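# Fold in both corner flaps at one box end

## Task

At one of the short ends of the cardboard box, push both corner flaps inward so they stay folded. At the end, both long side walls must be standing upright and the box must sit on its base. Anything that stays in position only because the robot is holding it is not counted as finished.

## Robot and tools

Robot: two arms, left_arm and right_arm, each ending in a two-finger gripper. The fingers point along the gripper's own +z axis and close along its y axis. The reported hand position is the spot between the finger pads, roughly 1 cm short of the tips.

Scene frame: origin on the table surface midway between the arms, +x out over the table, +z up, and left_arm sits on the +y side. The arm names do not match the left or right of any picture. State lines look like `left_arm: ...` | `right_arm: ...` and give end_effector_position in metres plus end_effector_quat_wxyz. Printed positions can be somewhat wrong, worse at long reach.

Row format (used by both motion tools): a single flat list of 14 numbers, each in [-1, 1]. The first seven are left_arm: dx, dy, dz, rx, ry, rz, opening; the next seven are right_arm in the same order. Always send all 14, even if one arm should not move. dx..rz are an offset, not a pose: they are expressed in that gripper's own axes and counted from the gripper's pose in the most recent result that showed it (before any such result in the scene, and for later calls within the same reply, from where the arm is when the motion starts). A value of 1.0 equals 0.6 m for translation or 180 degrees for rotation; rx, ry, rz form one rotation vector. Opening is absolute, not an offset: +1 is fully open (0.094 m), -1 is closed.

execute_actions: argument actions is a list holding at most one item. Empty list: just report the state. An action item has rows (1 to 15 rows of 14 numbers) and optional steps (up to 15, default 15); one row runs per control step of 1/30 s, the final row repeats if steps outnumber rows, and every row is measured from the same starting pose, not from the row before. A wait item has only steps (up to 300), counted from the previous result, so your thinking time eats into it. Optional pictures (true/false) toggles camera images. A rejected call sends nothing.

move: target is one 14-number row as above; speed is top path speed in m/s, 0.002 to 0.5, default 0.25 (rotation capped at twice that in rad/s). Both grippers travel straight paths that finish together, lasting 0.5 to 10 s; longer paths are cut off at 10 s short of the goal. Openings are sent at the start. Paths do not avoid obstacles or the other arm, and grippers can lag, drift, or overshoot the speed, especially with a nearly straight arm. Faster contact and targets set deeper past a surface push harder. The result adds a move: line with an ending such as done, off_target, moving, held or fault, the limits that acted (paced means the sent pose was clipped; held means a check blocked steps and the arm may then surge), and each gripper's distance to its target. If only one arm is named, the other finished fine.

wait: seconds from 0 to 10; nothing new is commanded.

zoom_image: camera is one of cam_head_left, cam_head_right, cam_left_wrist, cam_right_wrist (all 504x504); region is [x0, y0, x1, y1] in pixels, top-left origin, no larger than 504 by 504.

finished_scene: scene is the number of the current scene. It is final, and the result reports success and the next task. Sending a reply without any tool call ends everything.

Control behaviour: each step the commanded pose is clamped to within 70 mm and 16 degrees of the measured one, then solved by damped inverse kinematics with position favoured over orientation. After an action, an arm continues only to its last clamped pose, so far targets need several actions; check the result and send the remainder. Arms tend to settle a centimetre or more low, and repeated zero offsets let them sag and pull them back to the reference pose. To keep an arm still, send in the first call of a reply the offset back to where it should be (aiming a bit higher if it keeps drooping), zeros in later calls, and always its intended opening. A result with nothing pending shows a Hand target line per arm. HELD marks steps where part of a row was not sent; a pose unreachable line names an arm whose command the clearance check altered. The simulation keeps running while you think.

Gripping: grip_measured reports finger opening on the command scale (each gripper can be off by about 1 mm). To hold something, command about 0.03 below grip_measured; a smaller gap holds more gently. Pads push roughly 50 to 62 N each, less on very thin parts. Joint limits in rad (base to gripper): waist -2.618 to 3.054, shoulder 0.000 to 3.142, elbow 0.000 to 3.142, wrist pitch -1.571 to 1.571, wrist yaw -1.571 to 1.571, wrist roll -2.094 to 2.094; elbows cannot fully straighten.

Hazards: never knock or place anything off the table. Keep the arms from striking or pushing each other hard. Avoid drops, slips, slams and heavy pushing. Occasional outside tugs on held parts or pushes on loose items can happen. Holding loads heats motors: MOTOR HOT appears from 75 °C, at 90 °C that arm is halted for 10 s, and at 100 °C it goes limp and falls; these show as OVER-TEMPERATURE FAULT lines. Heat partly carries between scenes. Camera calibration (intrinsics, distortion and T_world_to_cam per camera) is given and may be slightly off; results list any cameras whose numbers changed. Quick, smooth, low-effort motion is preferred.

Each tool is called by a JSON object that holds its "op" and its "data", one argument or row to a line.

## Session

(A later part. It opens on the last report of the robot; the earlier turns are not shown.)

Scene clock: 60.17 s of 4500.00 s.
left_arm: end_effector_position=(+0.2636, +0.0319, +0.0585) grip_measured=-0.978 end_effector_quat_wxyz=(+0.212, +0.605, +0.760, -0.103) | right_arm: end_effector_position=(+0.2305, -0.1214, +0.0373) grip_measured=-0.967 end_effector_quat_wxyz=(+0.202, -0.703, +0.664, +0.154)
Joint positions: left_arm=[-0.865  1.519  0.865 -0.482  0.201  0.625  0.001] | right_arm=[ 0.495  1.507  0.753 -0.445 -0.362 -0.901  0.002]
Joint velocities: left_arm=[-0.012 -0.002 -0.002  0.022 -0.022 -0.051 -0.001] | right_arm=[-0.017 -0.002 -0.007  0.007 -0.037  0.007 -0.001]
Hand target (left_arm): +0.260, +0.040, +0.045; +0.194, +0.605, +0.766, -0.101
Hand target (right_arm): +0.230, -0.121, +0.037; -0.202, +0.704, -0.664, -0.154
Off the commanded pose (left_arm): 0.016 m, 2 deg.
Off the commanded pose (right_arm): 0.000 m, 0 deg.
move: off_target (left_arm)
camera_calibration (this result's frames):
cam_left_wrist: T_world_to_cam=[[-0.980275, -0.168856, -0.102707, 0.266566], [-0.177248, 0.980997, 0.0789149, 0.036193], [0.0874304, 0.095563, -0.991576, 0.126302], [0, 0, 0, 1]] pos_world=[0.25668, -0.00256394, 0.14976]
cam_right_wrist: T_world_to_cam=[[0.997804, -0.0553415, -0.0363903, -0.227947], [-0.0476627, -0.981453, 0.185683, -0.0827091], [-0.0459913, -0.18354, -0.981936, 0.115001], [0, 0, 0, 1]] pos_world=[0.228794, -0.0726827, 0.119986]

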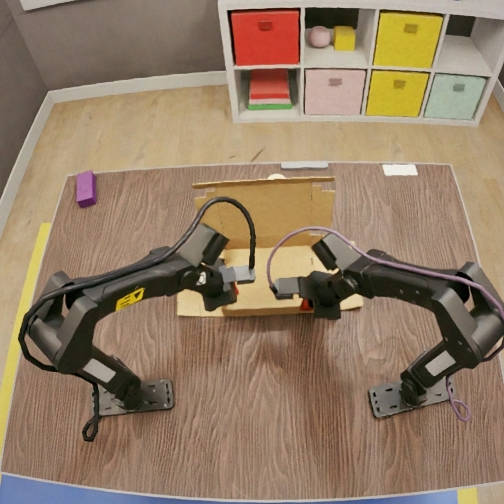

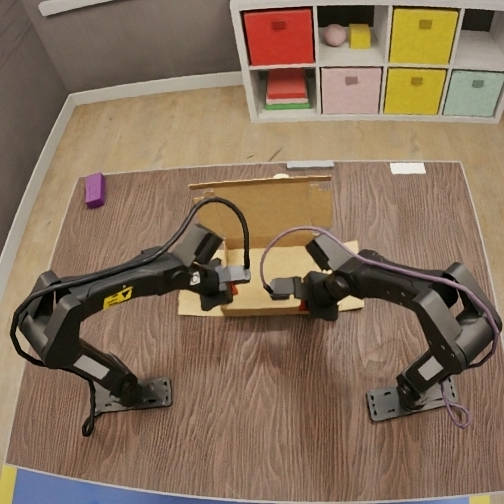

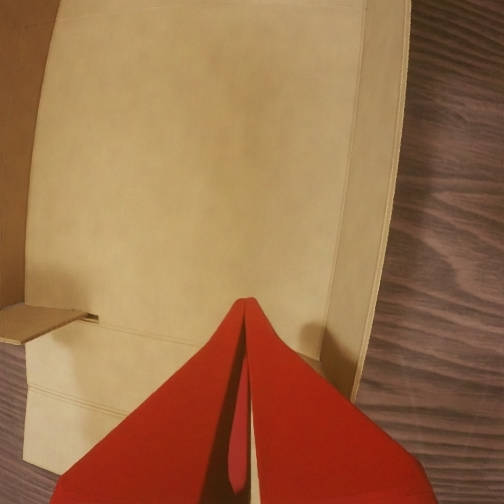

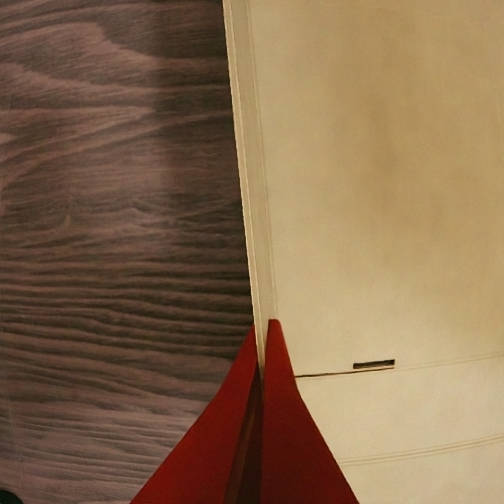

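{"op": "move", "data": {
  "target": [0.01,-0.008,0.04,0,0.02,0,-1,0,0,0,0,0,0,-1],
  "speed": 0.05
}}

Scene clock: 64.60 s of 4500.00 s.
left_arm: end_effector_position=(+0.2637, +0.0207, +0.0437) grip_measured=-0.978 end_effector_quat_wxyz=(+0.207, +0.611, +0.758, -0.097) | right_arm: end_effector_position=(+0.2305, -0.1214, +0.0373) grip_measured=-0.967 end_effector_quat_wxyz=(+0.201, -0.703, +0.665, +0.154)
Joint positions: left_arm=[-0.902  1.58   0.865 -0.427  0.176  0.606  0.001] | right_arm=[ 0.495  1.507  0.753 -0.445 -0.362 -0.899  0.002]
Joint velocities: left_arm=[ 0.017 -0.012 -0.002 -0.022 -0.037  0.007 -0.001] | right_arm=[ 0.007 -0.007  0.012 -0.007 -0.007  0.007  0.001]
Hand target (left_arm): +0.263, +0.026, +0.034; +0.188, +0.608, +0.766, -0.084
Hand target (right_arm): +0.230, -0.121, +0.037; -0.202, +0.704, -0.664, -0.154
Off the commanded pose (left_arm): 0.011 m, 3 deg.
Off the commanded pose (right_arm): 0.000 m, 0 deg.
After step 90, 0.50 s passed at rest.
move: off_target (left_arm)
camera_calibration (this result's frames):
cam_left_wrist: T_world_to_cam=[[-0.981718, -0.157109, -0.107457, 0.263516], [-0.16746, 0.98127, 0.0952193, 0.045056], [0.0904845, 0.111473, -0.989639, 0.111477], [0, 0, 0, 1]] pos_world=[0.256157, -0.015238, 0.134348]
cam_right_wrist: T_world_to_cam=[[0.997702, -0.0566653, -0.0371374, -0.228057], [-0.0488295, -0.981404, 0.185642, -0.0824326], [-0.0469662, -0.183402, -0.981915, 0.115242], [0, 0, 0, 1]] pos_world=[0.22892, -0.072687, 0.119991]

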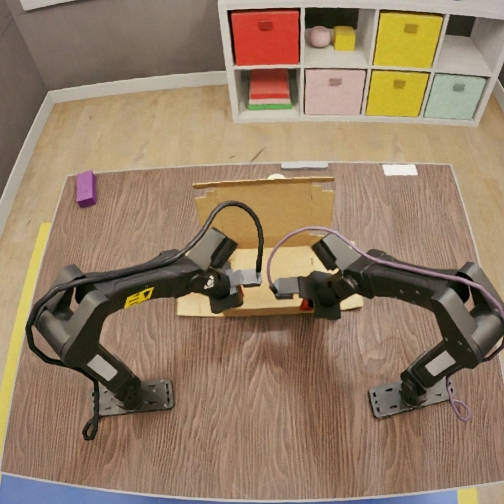

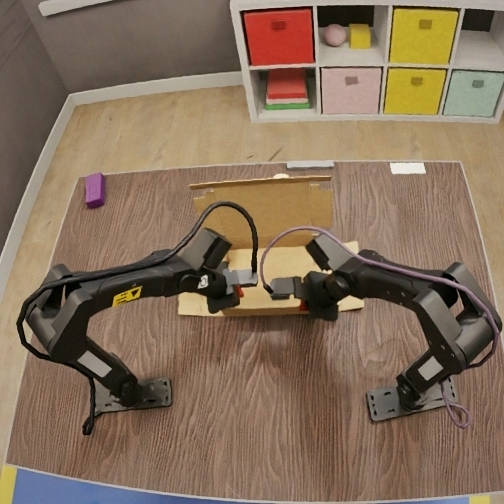

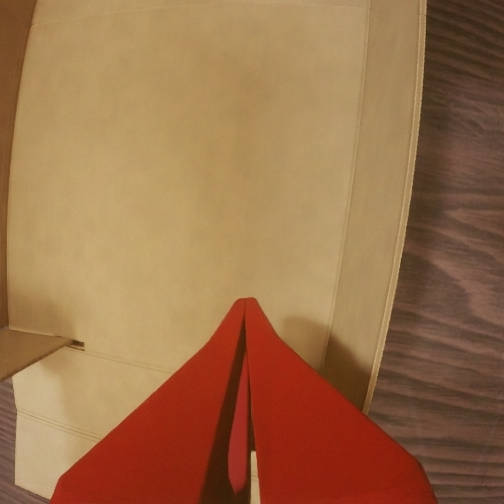

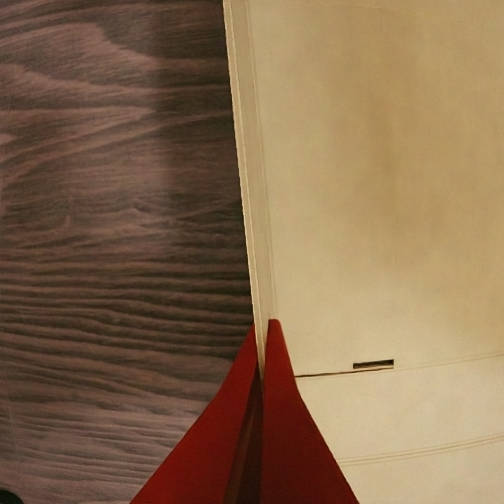

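{"op": "move", "data": {
  "target": [0.021,0.007,-0.016,0,0,0,-1,0,0,0,0,0,0,-1],
  "speed": 0.03
}}

{"op": "move", "data": {
  "target": [-0.055,0.008,-0.09,0,0,0,-1,0,0,0,0,0,0,-1],
  "speed": 0.1
}}

{"op": "move", "data": {
  "target": [0.08,0.07,-0.03,0,0,0,-1,0,0,0,0,0,0,-1],
  "speed": 0.15
}}

Scene clock: 67.33 s of 4500.00 s.
left_arm: end_effector_position=(+0.2716, +0.0273, +0.0498) grip_measured=-0.978 end_effector_quat_wxyz=(+0.218, +0.610, +0.756, -0.097) | right_arm: end_effector_position=(+0.2307, -0.1213, +0.0374) grip_measured=-0.967 end_effector_quat_wxyz=(+0.202, -0.702, +0.666, +0.154)
Joint positions: left_arm=[-0.865  1.562  0.865 -0.428  0.192  0.639  0.001] | right_arm=[ 0.495  1.507  0.753 -0.444 -0.362 -0.895  0.002]
Joint velocities: left_arm=[-0.027  0.007  0.007 -0.022 -0.022  0.022 -0.001] | right_arm=[ 0.002  0.012  0.007  0.037 -0.051  0.022  0.001]
Hand target (left_arm): +0.264, +0.036, +0.047; +0.207, +0.611, +0.758, -0.097
Hand target (right_arm): +0.231, -0.121, +0.037; -0.202, +0.703, -0.665, -0.154
Off the commanded pose (left_arm): 0.013 m, 1 deg.
Off the commanded pose (right_arm): 0.000 m, 0 deg.
move: off_target (left_arm)
camera_calibration (this result's frames):
cam_left_wrist: T_world_to_cam=[[-0.979572, -0.160032, -0.121771, 0.273231], [-0.170185, 0.982315, 0.0780717, 0.0409795], [0.107124, 0.0972005, -0.989483, 0.111934], [0, 0, 0, 1]] pos_world=[0.262633, -0.00740909, 0.140829]
cam_right_wrist: T_world_to_cam=[[0.997472, -0.0599471, -0.0381447, -0.228551], [-0.051914, -0.981403, 0.184808, -0.0815463], [-0.048514, -0.182361, -0.982034, 0.115864], [0, 0, 0, 1]] pos_world=[0.229361, -0.0726016, 0.120135]

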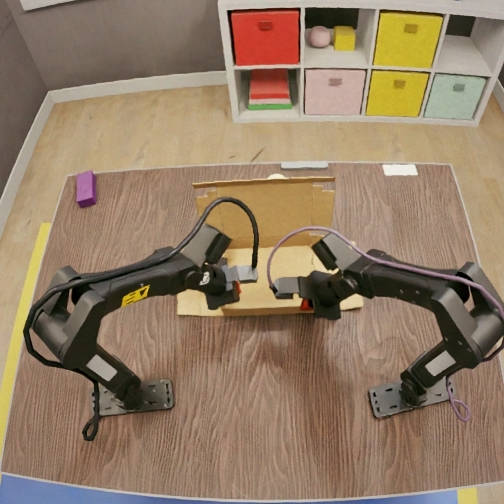

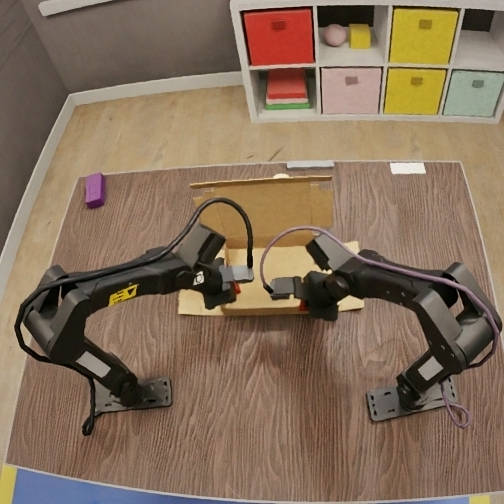

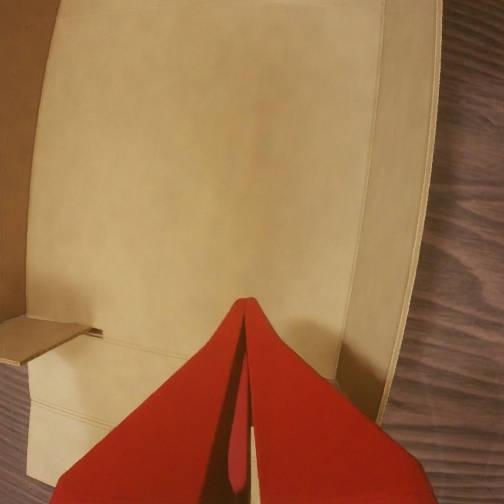

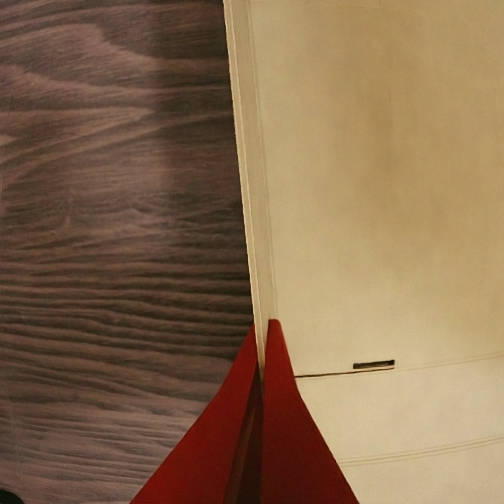

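Scene clock: 68.57 s of 4500.00 s.
left_arm: end_effector_position=(+0.2666, +0.0255, +0.0980) grip_measured=-0.978 end_effector_quat_wxyz=(+0.203, +0.611, +0.758, -0.099) | right_arm: end_effector_position=(+0.2307, -0.1213, +0.0374) grip_measured=-0.967 end_effector_quat_wxyz=(+0.202, -0.702, +0.666, +0.154)
Joint positions: left_arm=[-0.88   1.506  1.026 -0.674  0.19   0.627  0.001] | right_arm=[ 0.495  1.507  0.753 -0.444 -0.362 -0.895  0.002]
Joint velocities: left_arm=[-0.012 -0.002 -0.002 -0.139  0.007 -0.007  0.001] | right_arm=[-0.012 -0.007 -0.007 -0.037  0.007 -0.037 -0.001]
Hand target (left_arm): +0.268, +0.022, +0.113; +0.218, +0.610, +0.756, -0.098
Hand target (right_arm): +0.231, -0.121, +0.037; -0.202, +0.702, -0.666, -0.154
Off the commanded pose (left_arm): 0.016 m, 2 deg.
Off the commanded pose (right_arm): 0.000 m, 0 deg.
move: off_target (left_arm)
camera_calibration (this result's frames):
cam_left_wrist: T_world_to_cam=[[-0.982772, -0.155827, -0.0993887, 0.272408], [-0.165553, 0.981265, 0.0985398, 0.0349038], [0.0821716, 0.113296, -0.990157, 0.166625], [0, 0, 0, 1]] pos_world=[0.259801, -0.0106794, 0.18862]
cam_right_wrist: T_world_to_cam=[[0.997472, -0.0599471, -0.0381447, -0.228551], [-0.051914, -0.981403, 0.184808, -0.0815463], [-0.048514, -0.182361, -0.982034, 0.115864], [0, 0, 0, 1]] pos_world=[0.229361, -0.0726016, 0.120135]

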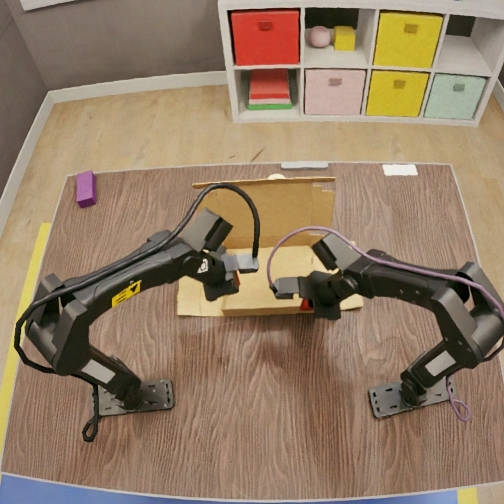

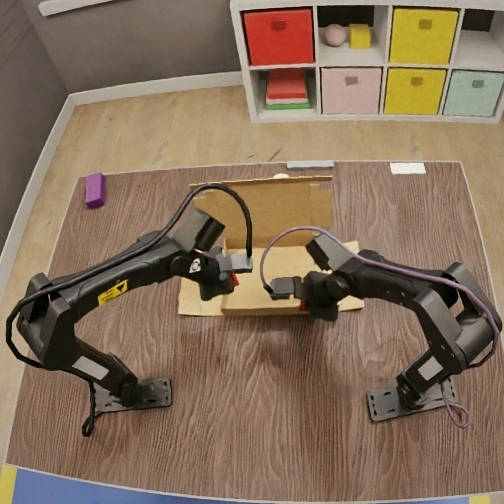

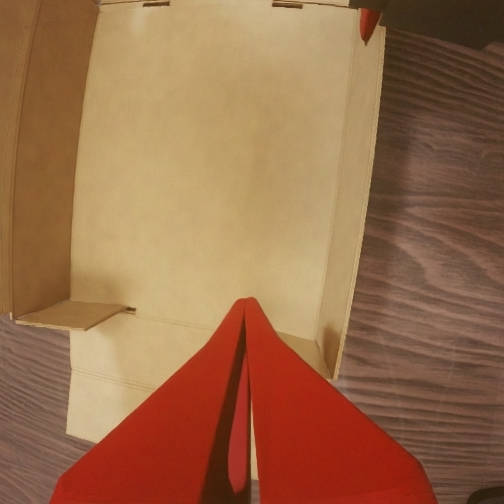

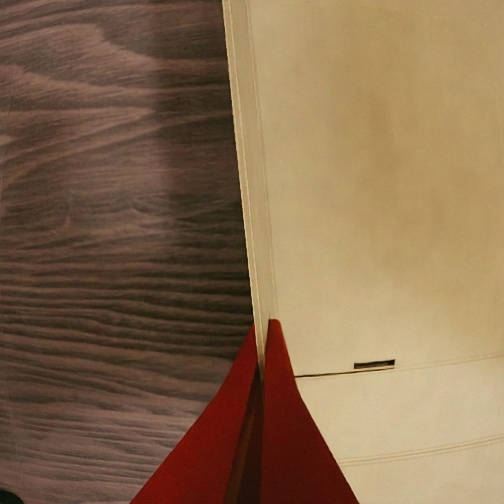

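Scene clock: 69.60 s of 4500.00 s.
left_arm: end_effector_position=(+0.3023, +0.0838, +0.0967) grip_measured=-0.978 end_effector_quat_wxyz=(+0.206, +0.608, +0.761, -0.091) | right_arm: end_effector_position=(+0.2307, -0.1213, +0.0374) grip_measured=-0.967 end_effector_quat_wxyz=(+0.202, -0.702, +0.666, +0.154)
Joint positions: left_arm=[-0.642  1.506  1.026 -0.717  0.264  0.847  0.001] | right_arm=[ 0.495  1.507  0.753 -0.444 -0.362 -0.895  0.002]
Joint velocities: left_arm=[ 0.012  0.002 -0.002 -0.007 -0.051 -0.007  0.   ] | right_arm=[ 0.002 -0.002 -0.012  0.051  0.022 -0.022  0.   ]
Hand target (left_arm): +0.297, +0.085, +0.099; +0.204, +0.611, +0.758, -0.099
Hand target (right_arm): +0.231, -0.121, +0.037; -0.202, +0.702, -0.666, -0.154
Off the commanded pose (left_arm): 0.007 m, 1 deg.
Off the commanded pose (right_arm): 0.000 m, 0 deg.
move: done
camera_calibration (this result's frames):
cam_left_wrist: T_world_to_cam=[[-0.979416, -0.166391, -0.114274, 0.317834], [-0.178417, 0.978382, 0.104576, -0.0127213], [0.0944033, 0.122812, -0.98793, 0.151107], [0, 0, 0, 1]] pos_world=[0.294757, 0.0467733, 0.186933]
cam_right_wrist: T_world_to_cam=[[0.997472, -0.0599471, -0.0381447, -0.228551], [-0.051914, -0.981403, 0.184808, -0.0815463], [-0.048514, -0.182361, -0.982034, 0.115864], [0, 0, 0, 1]] pos_world=[0.229361, -0.0726016, 0.120135]

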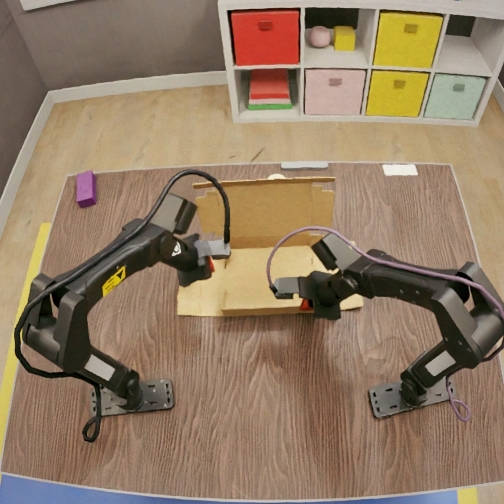

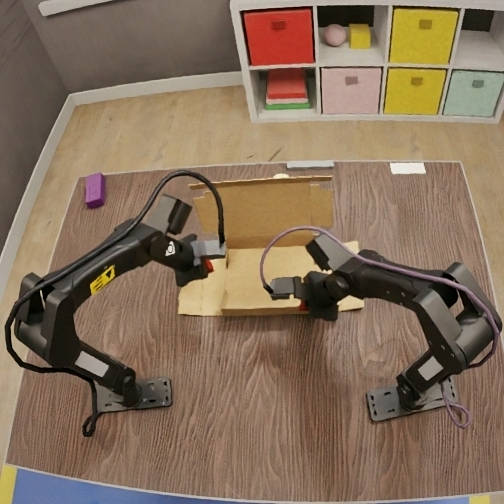

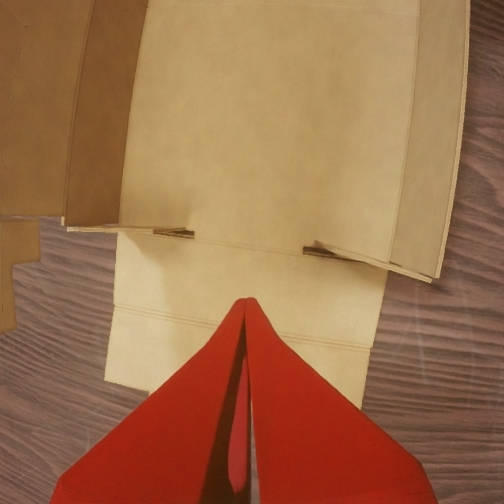

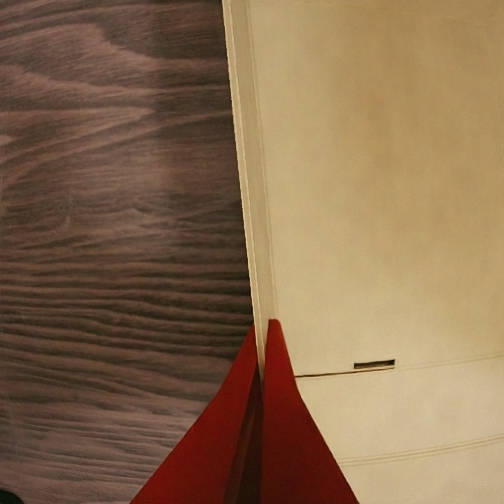

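Good, about 97°.

{"op": "move", "data": {
  "target": [0,0,0,0,0,0,-1,0,0,0,0,0,0,0]
}}

{"op": "move", "data": {
  "target": [0.05,-0.05,-0.1,0,0,0,-1,-0.05,0,-0.2,0,0,0,0]
}}

Scene clock: 71.53 s of 4500.00 s.
left_arm: end_effector_position=(+0.3021, +0.0837, +0.0967) grip_measured=-0.978 end_effector_quat_wxyz=(+0.206, +0.609, +0.760, -0.091) | right_arm: end_effector_position=(+0.2308, -0.1211, +0.0375) grip_measured=-0.002 end_effector_quat_wxyz=(+0.202, -0.702, +0.666, +0.154)
Joint positions: left_arm=[-0.642  1.506  1.026 -0.718  0.265  0.849  0.001] | right_arm=[ 0.495  1.507  0.753 -0.444 -0.362 -0.895  0.047]
Joint velocities: left_arm=[-0.002  0.002 -0.012  0.051 -0.007  0.007  0.001] | right_arm=[-0.002  0.002  0.012  0.037  0.007  0.022 -0.   ]
Hand target (left_arm): +0.302, +0.084, +0.097; +0.206, +0.608, +0.761, -0.091
Hand target (right_arm): +0.231, -0.121, +0.037; -0.202, +0.702, -0.666, -0.154
Off the commanded pose (left_arm): 0.000 m, 0 deg.
Off the commanded pose (right_arm): 0.000 m, 0 deg.
move: done
camera_calibration (this result's frames):
cam_left_wrist: T_world_to_cam=[[-0.979854, -0.163985, -0.113992, 0.317467], [-0.175968, 0.978837, 0.104465, -0.0134414], [0.0944488, 0.12242, -0.987974, 0.151148], [0, 0, 0, 1]] pos_world=[0.294431, 0.0467132, 0.186923]
cam_right_wrist: T_world_to_cam=[[0.997495, -0.0599294, -0.037571, -0.2287], [-0.0520253, -0.981489, 0.184318, -0.0814167], [-0.0479216, -0.181902, -0.982148, 0.115877], [0, 0, 0, 1]] pos_world=[0.229444, -0.0725371, 0.120222]

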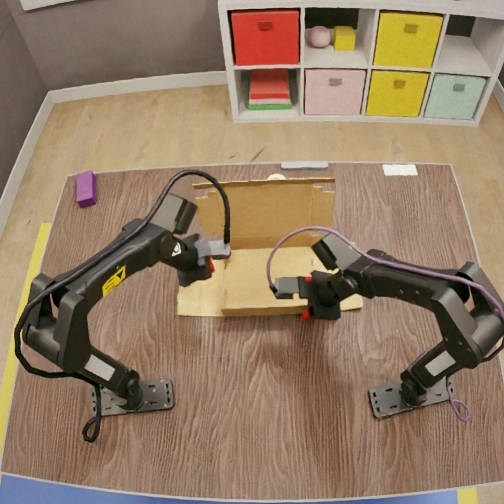

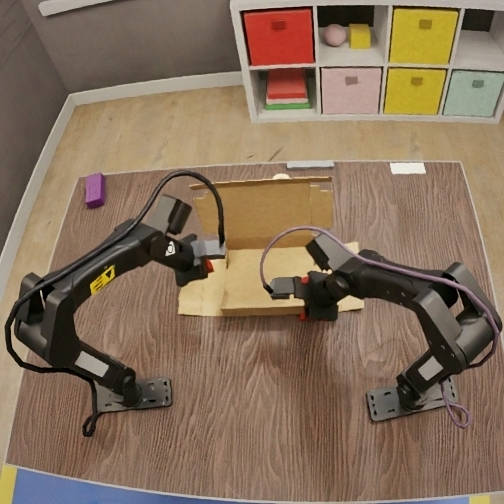

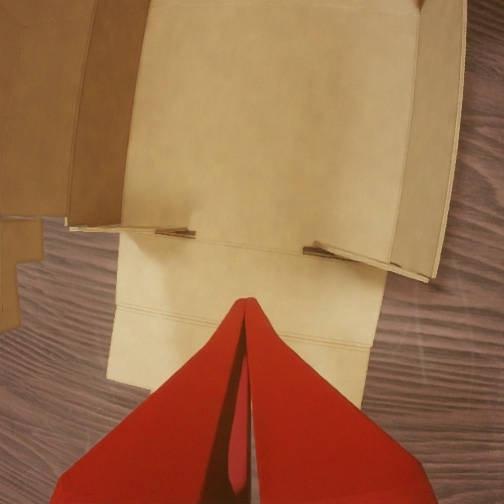

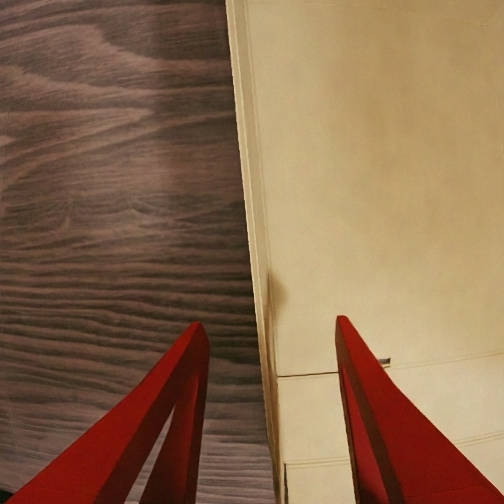

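Scene clock: 72.80 s of 4500.00 s.
left_arm: end_effector_position=(+0.2647, +0.1237, +0.1369) grip_measured=-0.978 end_effector_quat_wxyz=(+0.211, +0.609, +0.760, -0.081) | right_arm: end_effector_position=(+0.2196, -0.1551, +0.1487) grip_measured=-0.002 end_effector_quat_wxyz=(+0.198, -0.701, +0.669, +0.149)
Joint positions: left_arm=[-0.565  1.276  1.    -0.927  0.277  0.924  0.001] | right_arm=[ 0.414  1.282  1.04  -0.993 -0.377 -0.976  0.047]
Joint velocities: left_arm=[-0.007 -0.012 -0.007 -0.081 -0.007 -0.066 -0.   ] | right_arm=[-0.007  0.002  0.012 -0.066 -0.007 -0.11   0.   ]
Hand target (left_arm): +0.256, +0.127, +0.135; +0.206, +0.609, +0.760, -0.091
Hand target (right_arm): +0.221, -0.154, +0.156; -0.203, +0.701, -0.665, -0.154
Off the commanded pose (left_arm): 0.010 m, 1 deg.
Off the commanded pose (right_arm): 0.008 m, 1 deg.
move: done
camera_calibration (this result's frames):
cam_left_wrist: T_world_to_cam=[[-0.976579, -0.167778, -0.134701, 0.294386], [-0.182842, 0.977135, 0.108519, -0.0618594], [0.113414, 0.130606, -0.984926, 0.182997], [0, 0, 0, 1]] pos_world=[0.255426, 0.0859357, 0.226606]
cam_right_wrist: T_world_to_cam=[[0.997153, -0.0663325, -0.0358698, -0.216534], [-0.0579817, -0.978541, 0.197726, -0.136083], [-0.0482158, -0.195083, -0.979601, 0.216046], [0, 0, 0, 1]] pos_world=[0.218444, -0.105379, 0.230779]

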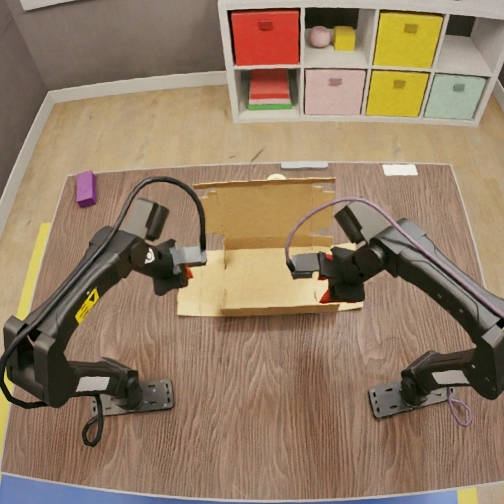

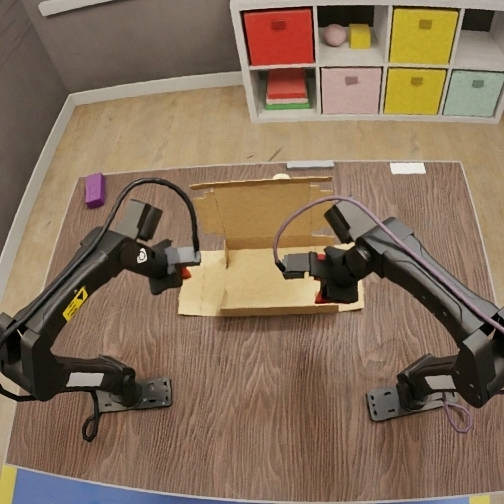

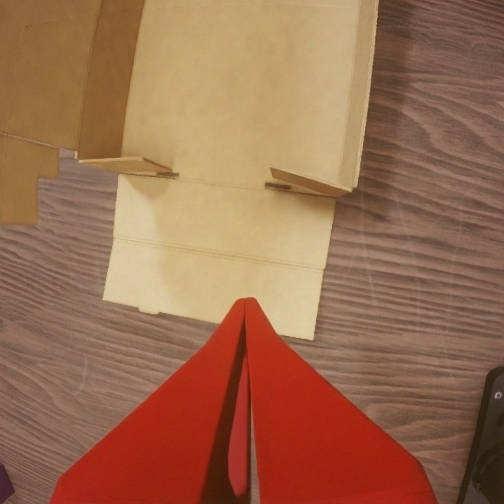

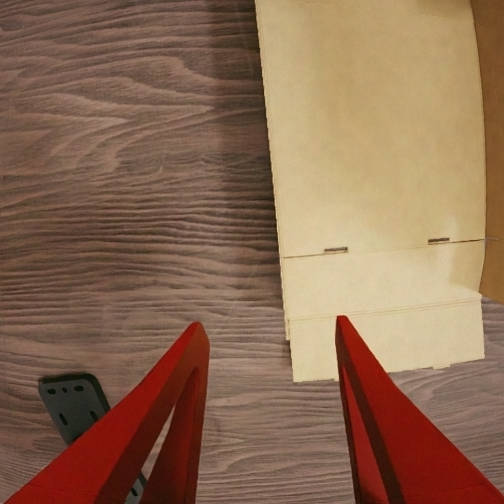

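{"op": "execute_actions", "data": {
  "actions": []
}}

Scene clock: 74.03 s of 4500.00 s.
left_arm: end_effector_position=(+0.2646, +0.1237, +0.1368) grip_measured=-0.978 end_effector_quat_wxyz=(+0.211, +0.609, +0.760, -0.081) | right_arm: end_effector_position=(+0.2193, -0.1553, +0.1486) grip_measured=-0.002 end_effector_quat_wxyz=(+0.197, -0.701, +0.669, +0.149)
Joint positions: left_arm=[-0.565  1.276  1.    -0.927  0.277  0.924  0.001] | right_arm=[ 0.414  1.282  1.04  -0.994 -0.377 -0.976  0.047]
Joint velocities: left_arm=[-0.012 -0.017 -0.007 -0.051 -0.037  0.007  0.001] | right_arm=[ 0.017 -0.007  0.002  0.037  0.022  0.007  0.001]
Hand target (left_arm): +0.256, +0.127, +0.135; +0.206, +0.609, +0.760, -0.091
Hand target (right_arm): +0.221, -0.154, +0.156; -0.203, +0.701, -0.666, -0.154
Off the commanded pose (left_arm): 0.009 m, 1 deg.
Off the commanded pose (right_arm): 0.009 m, 1 deg.
Steps of this call (steps 1 to 37: nothing new was sent). Readings (end_effector_position):
1: left_arm (+0.2647, +0.1237, +0.1369) | right_arm (+0.2195, -0.1552, +0.1487)
2: left_arm (+0.2647, +0.1237, +0.1369) | right_arm (+0.2195, -0.1552, +0.1486)
4: left_arm (+0.2646, +0.1237, +0.1368) | right_arm (+0.2194, -0.1553, +0.1486)
8: left_arm (+0.2646, +0.1237, +0.1368) | right_arm (+0.2193, -0.1553, +0.1486)
37: the state above
camera_calibration (this result's frames):
cam_left_wrist: T_world_to_cam=[[-0.976627, -0.167759, -0.134378, 0.294274], [-0.182803, 0.97712, 0.108721, -0.0619372], [0.113065, 0.130744, -0.984948, 0.183048], [0, 0, 0, 1]] pos_world=[0.255378, 0.0859548, 0.22657]
cam_right_wrist: T_world_to_cam=[[0.997135, -0.0660297, -0.0369067, -0.216061], [-0.0574368, -0.978391, 0.198626, -0.136488], [-0.0492244, -0.195937, -0.97938, 0.215936], [0, 0, 0, 1]] pos_world=[0.218232, -0.105495, 0.23062]

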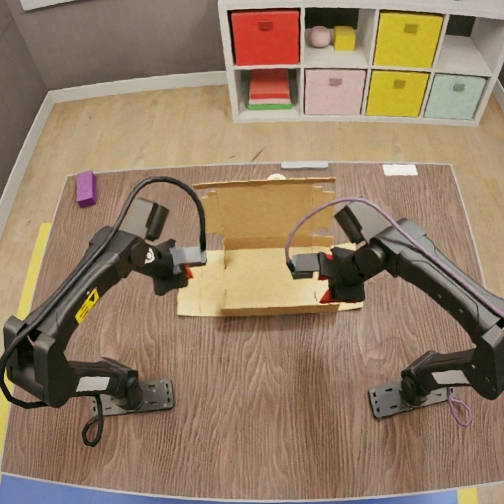

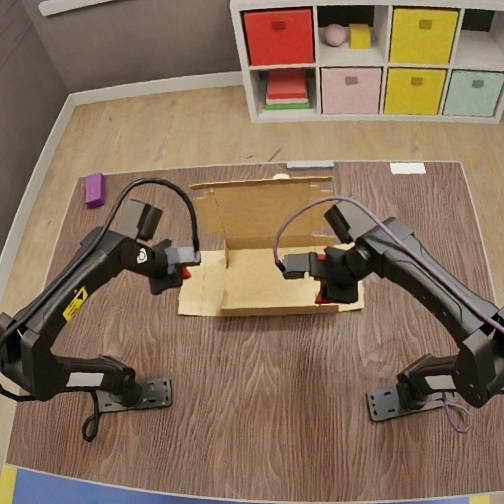

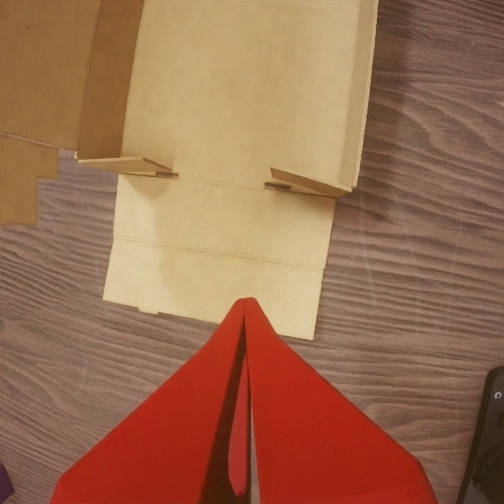

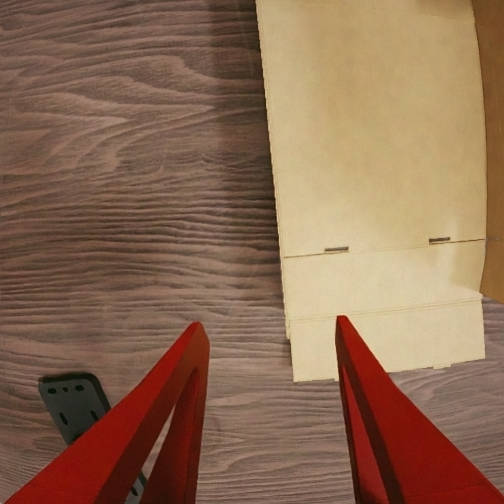

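{"op": "finished_scene", "data": {
  "scene": 2
}}

The scene is finished: the task was done.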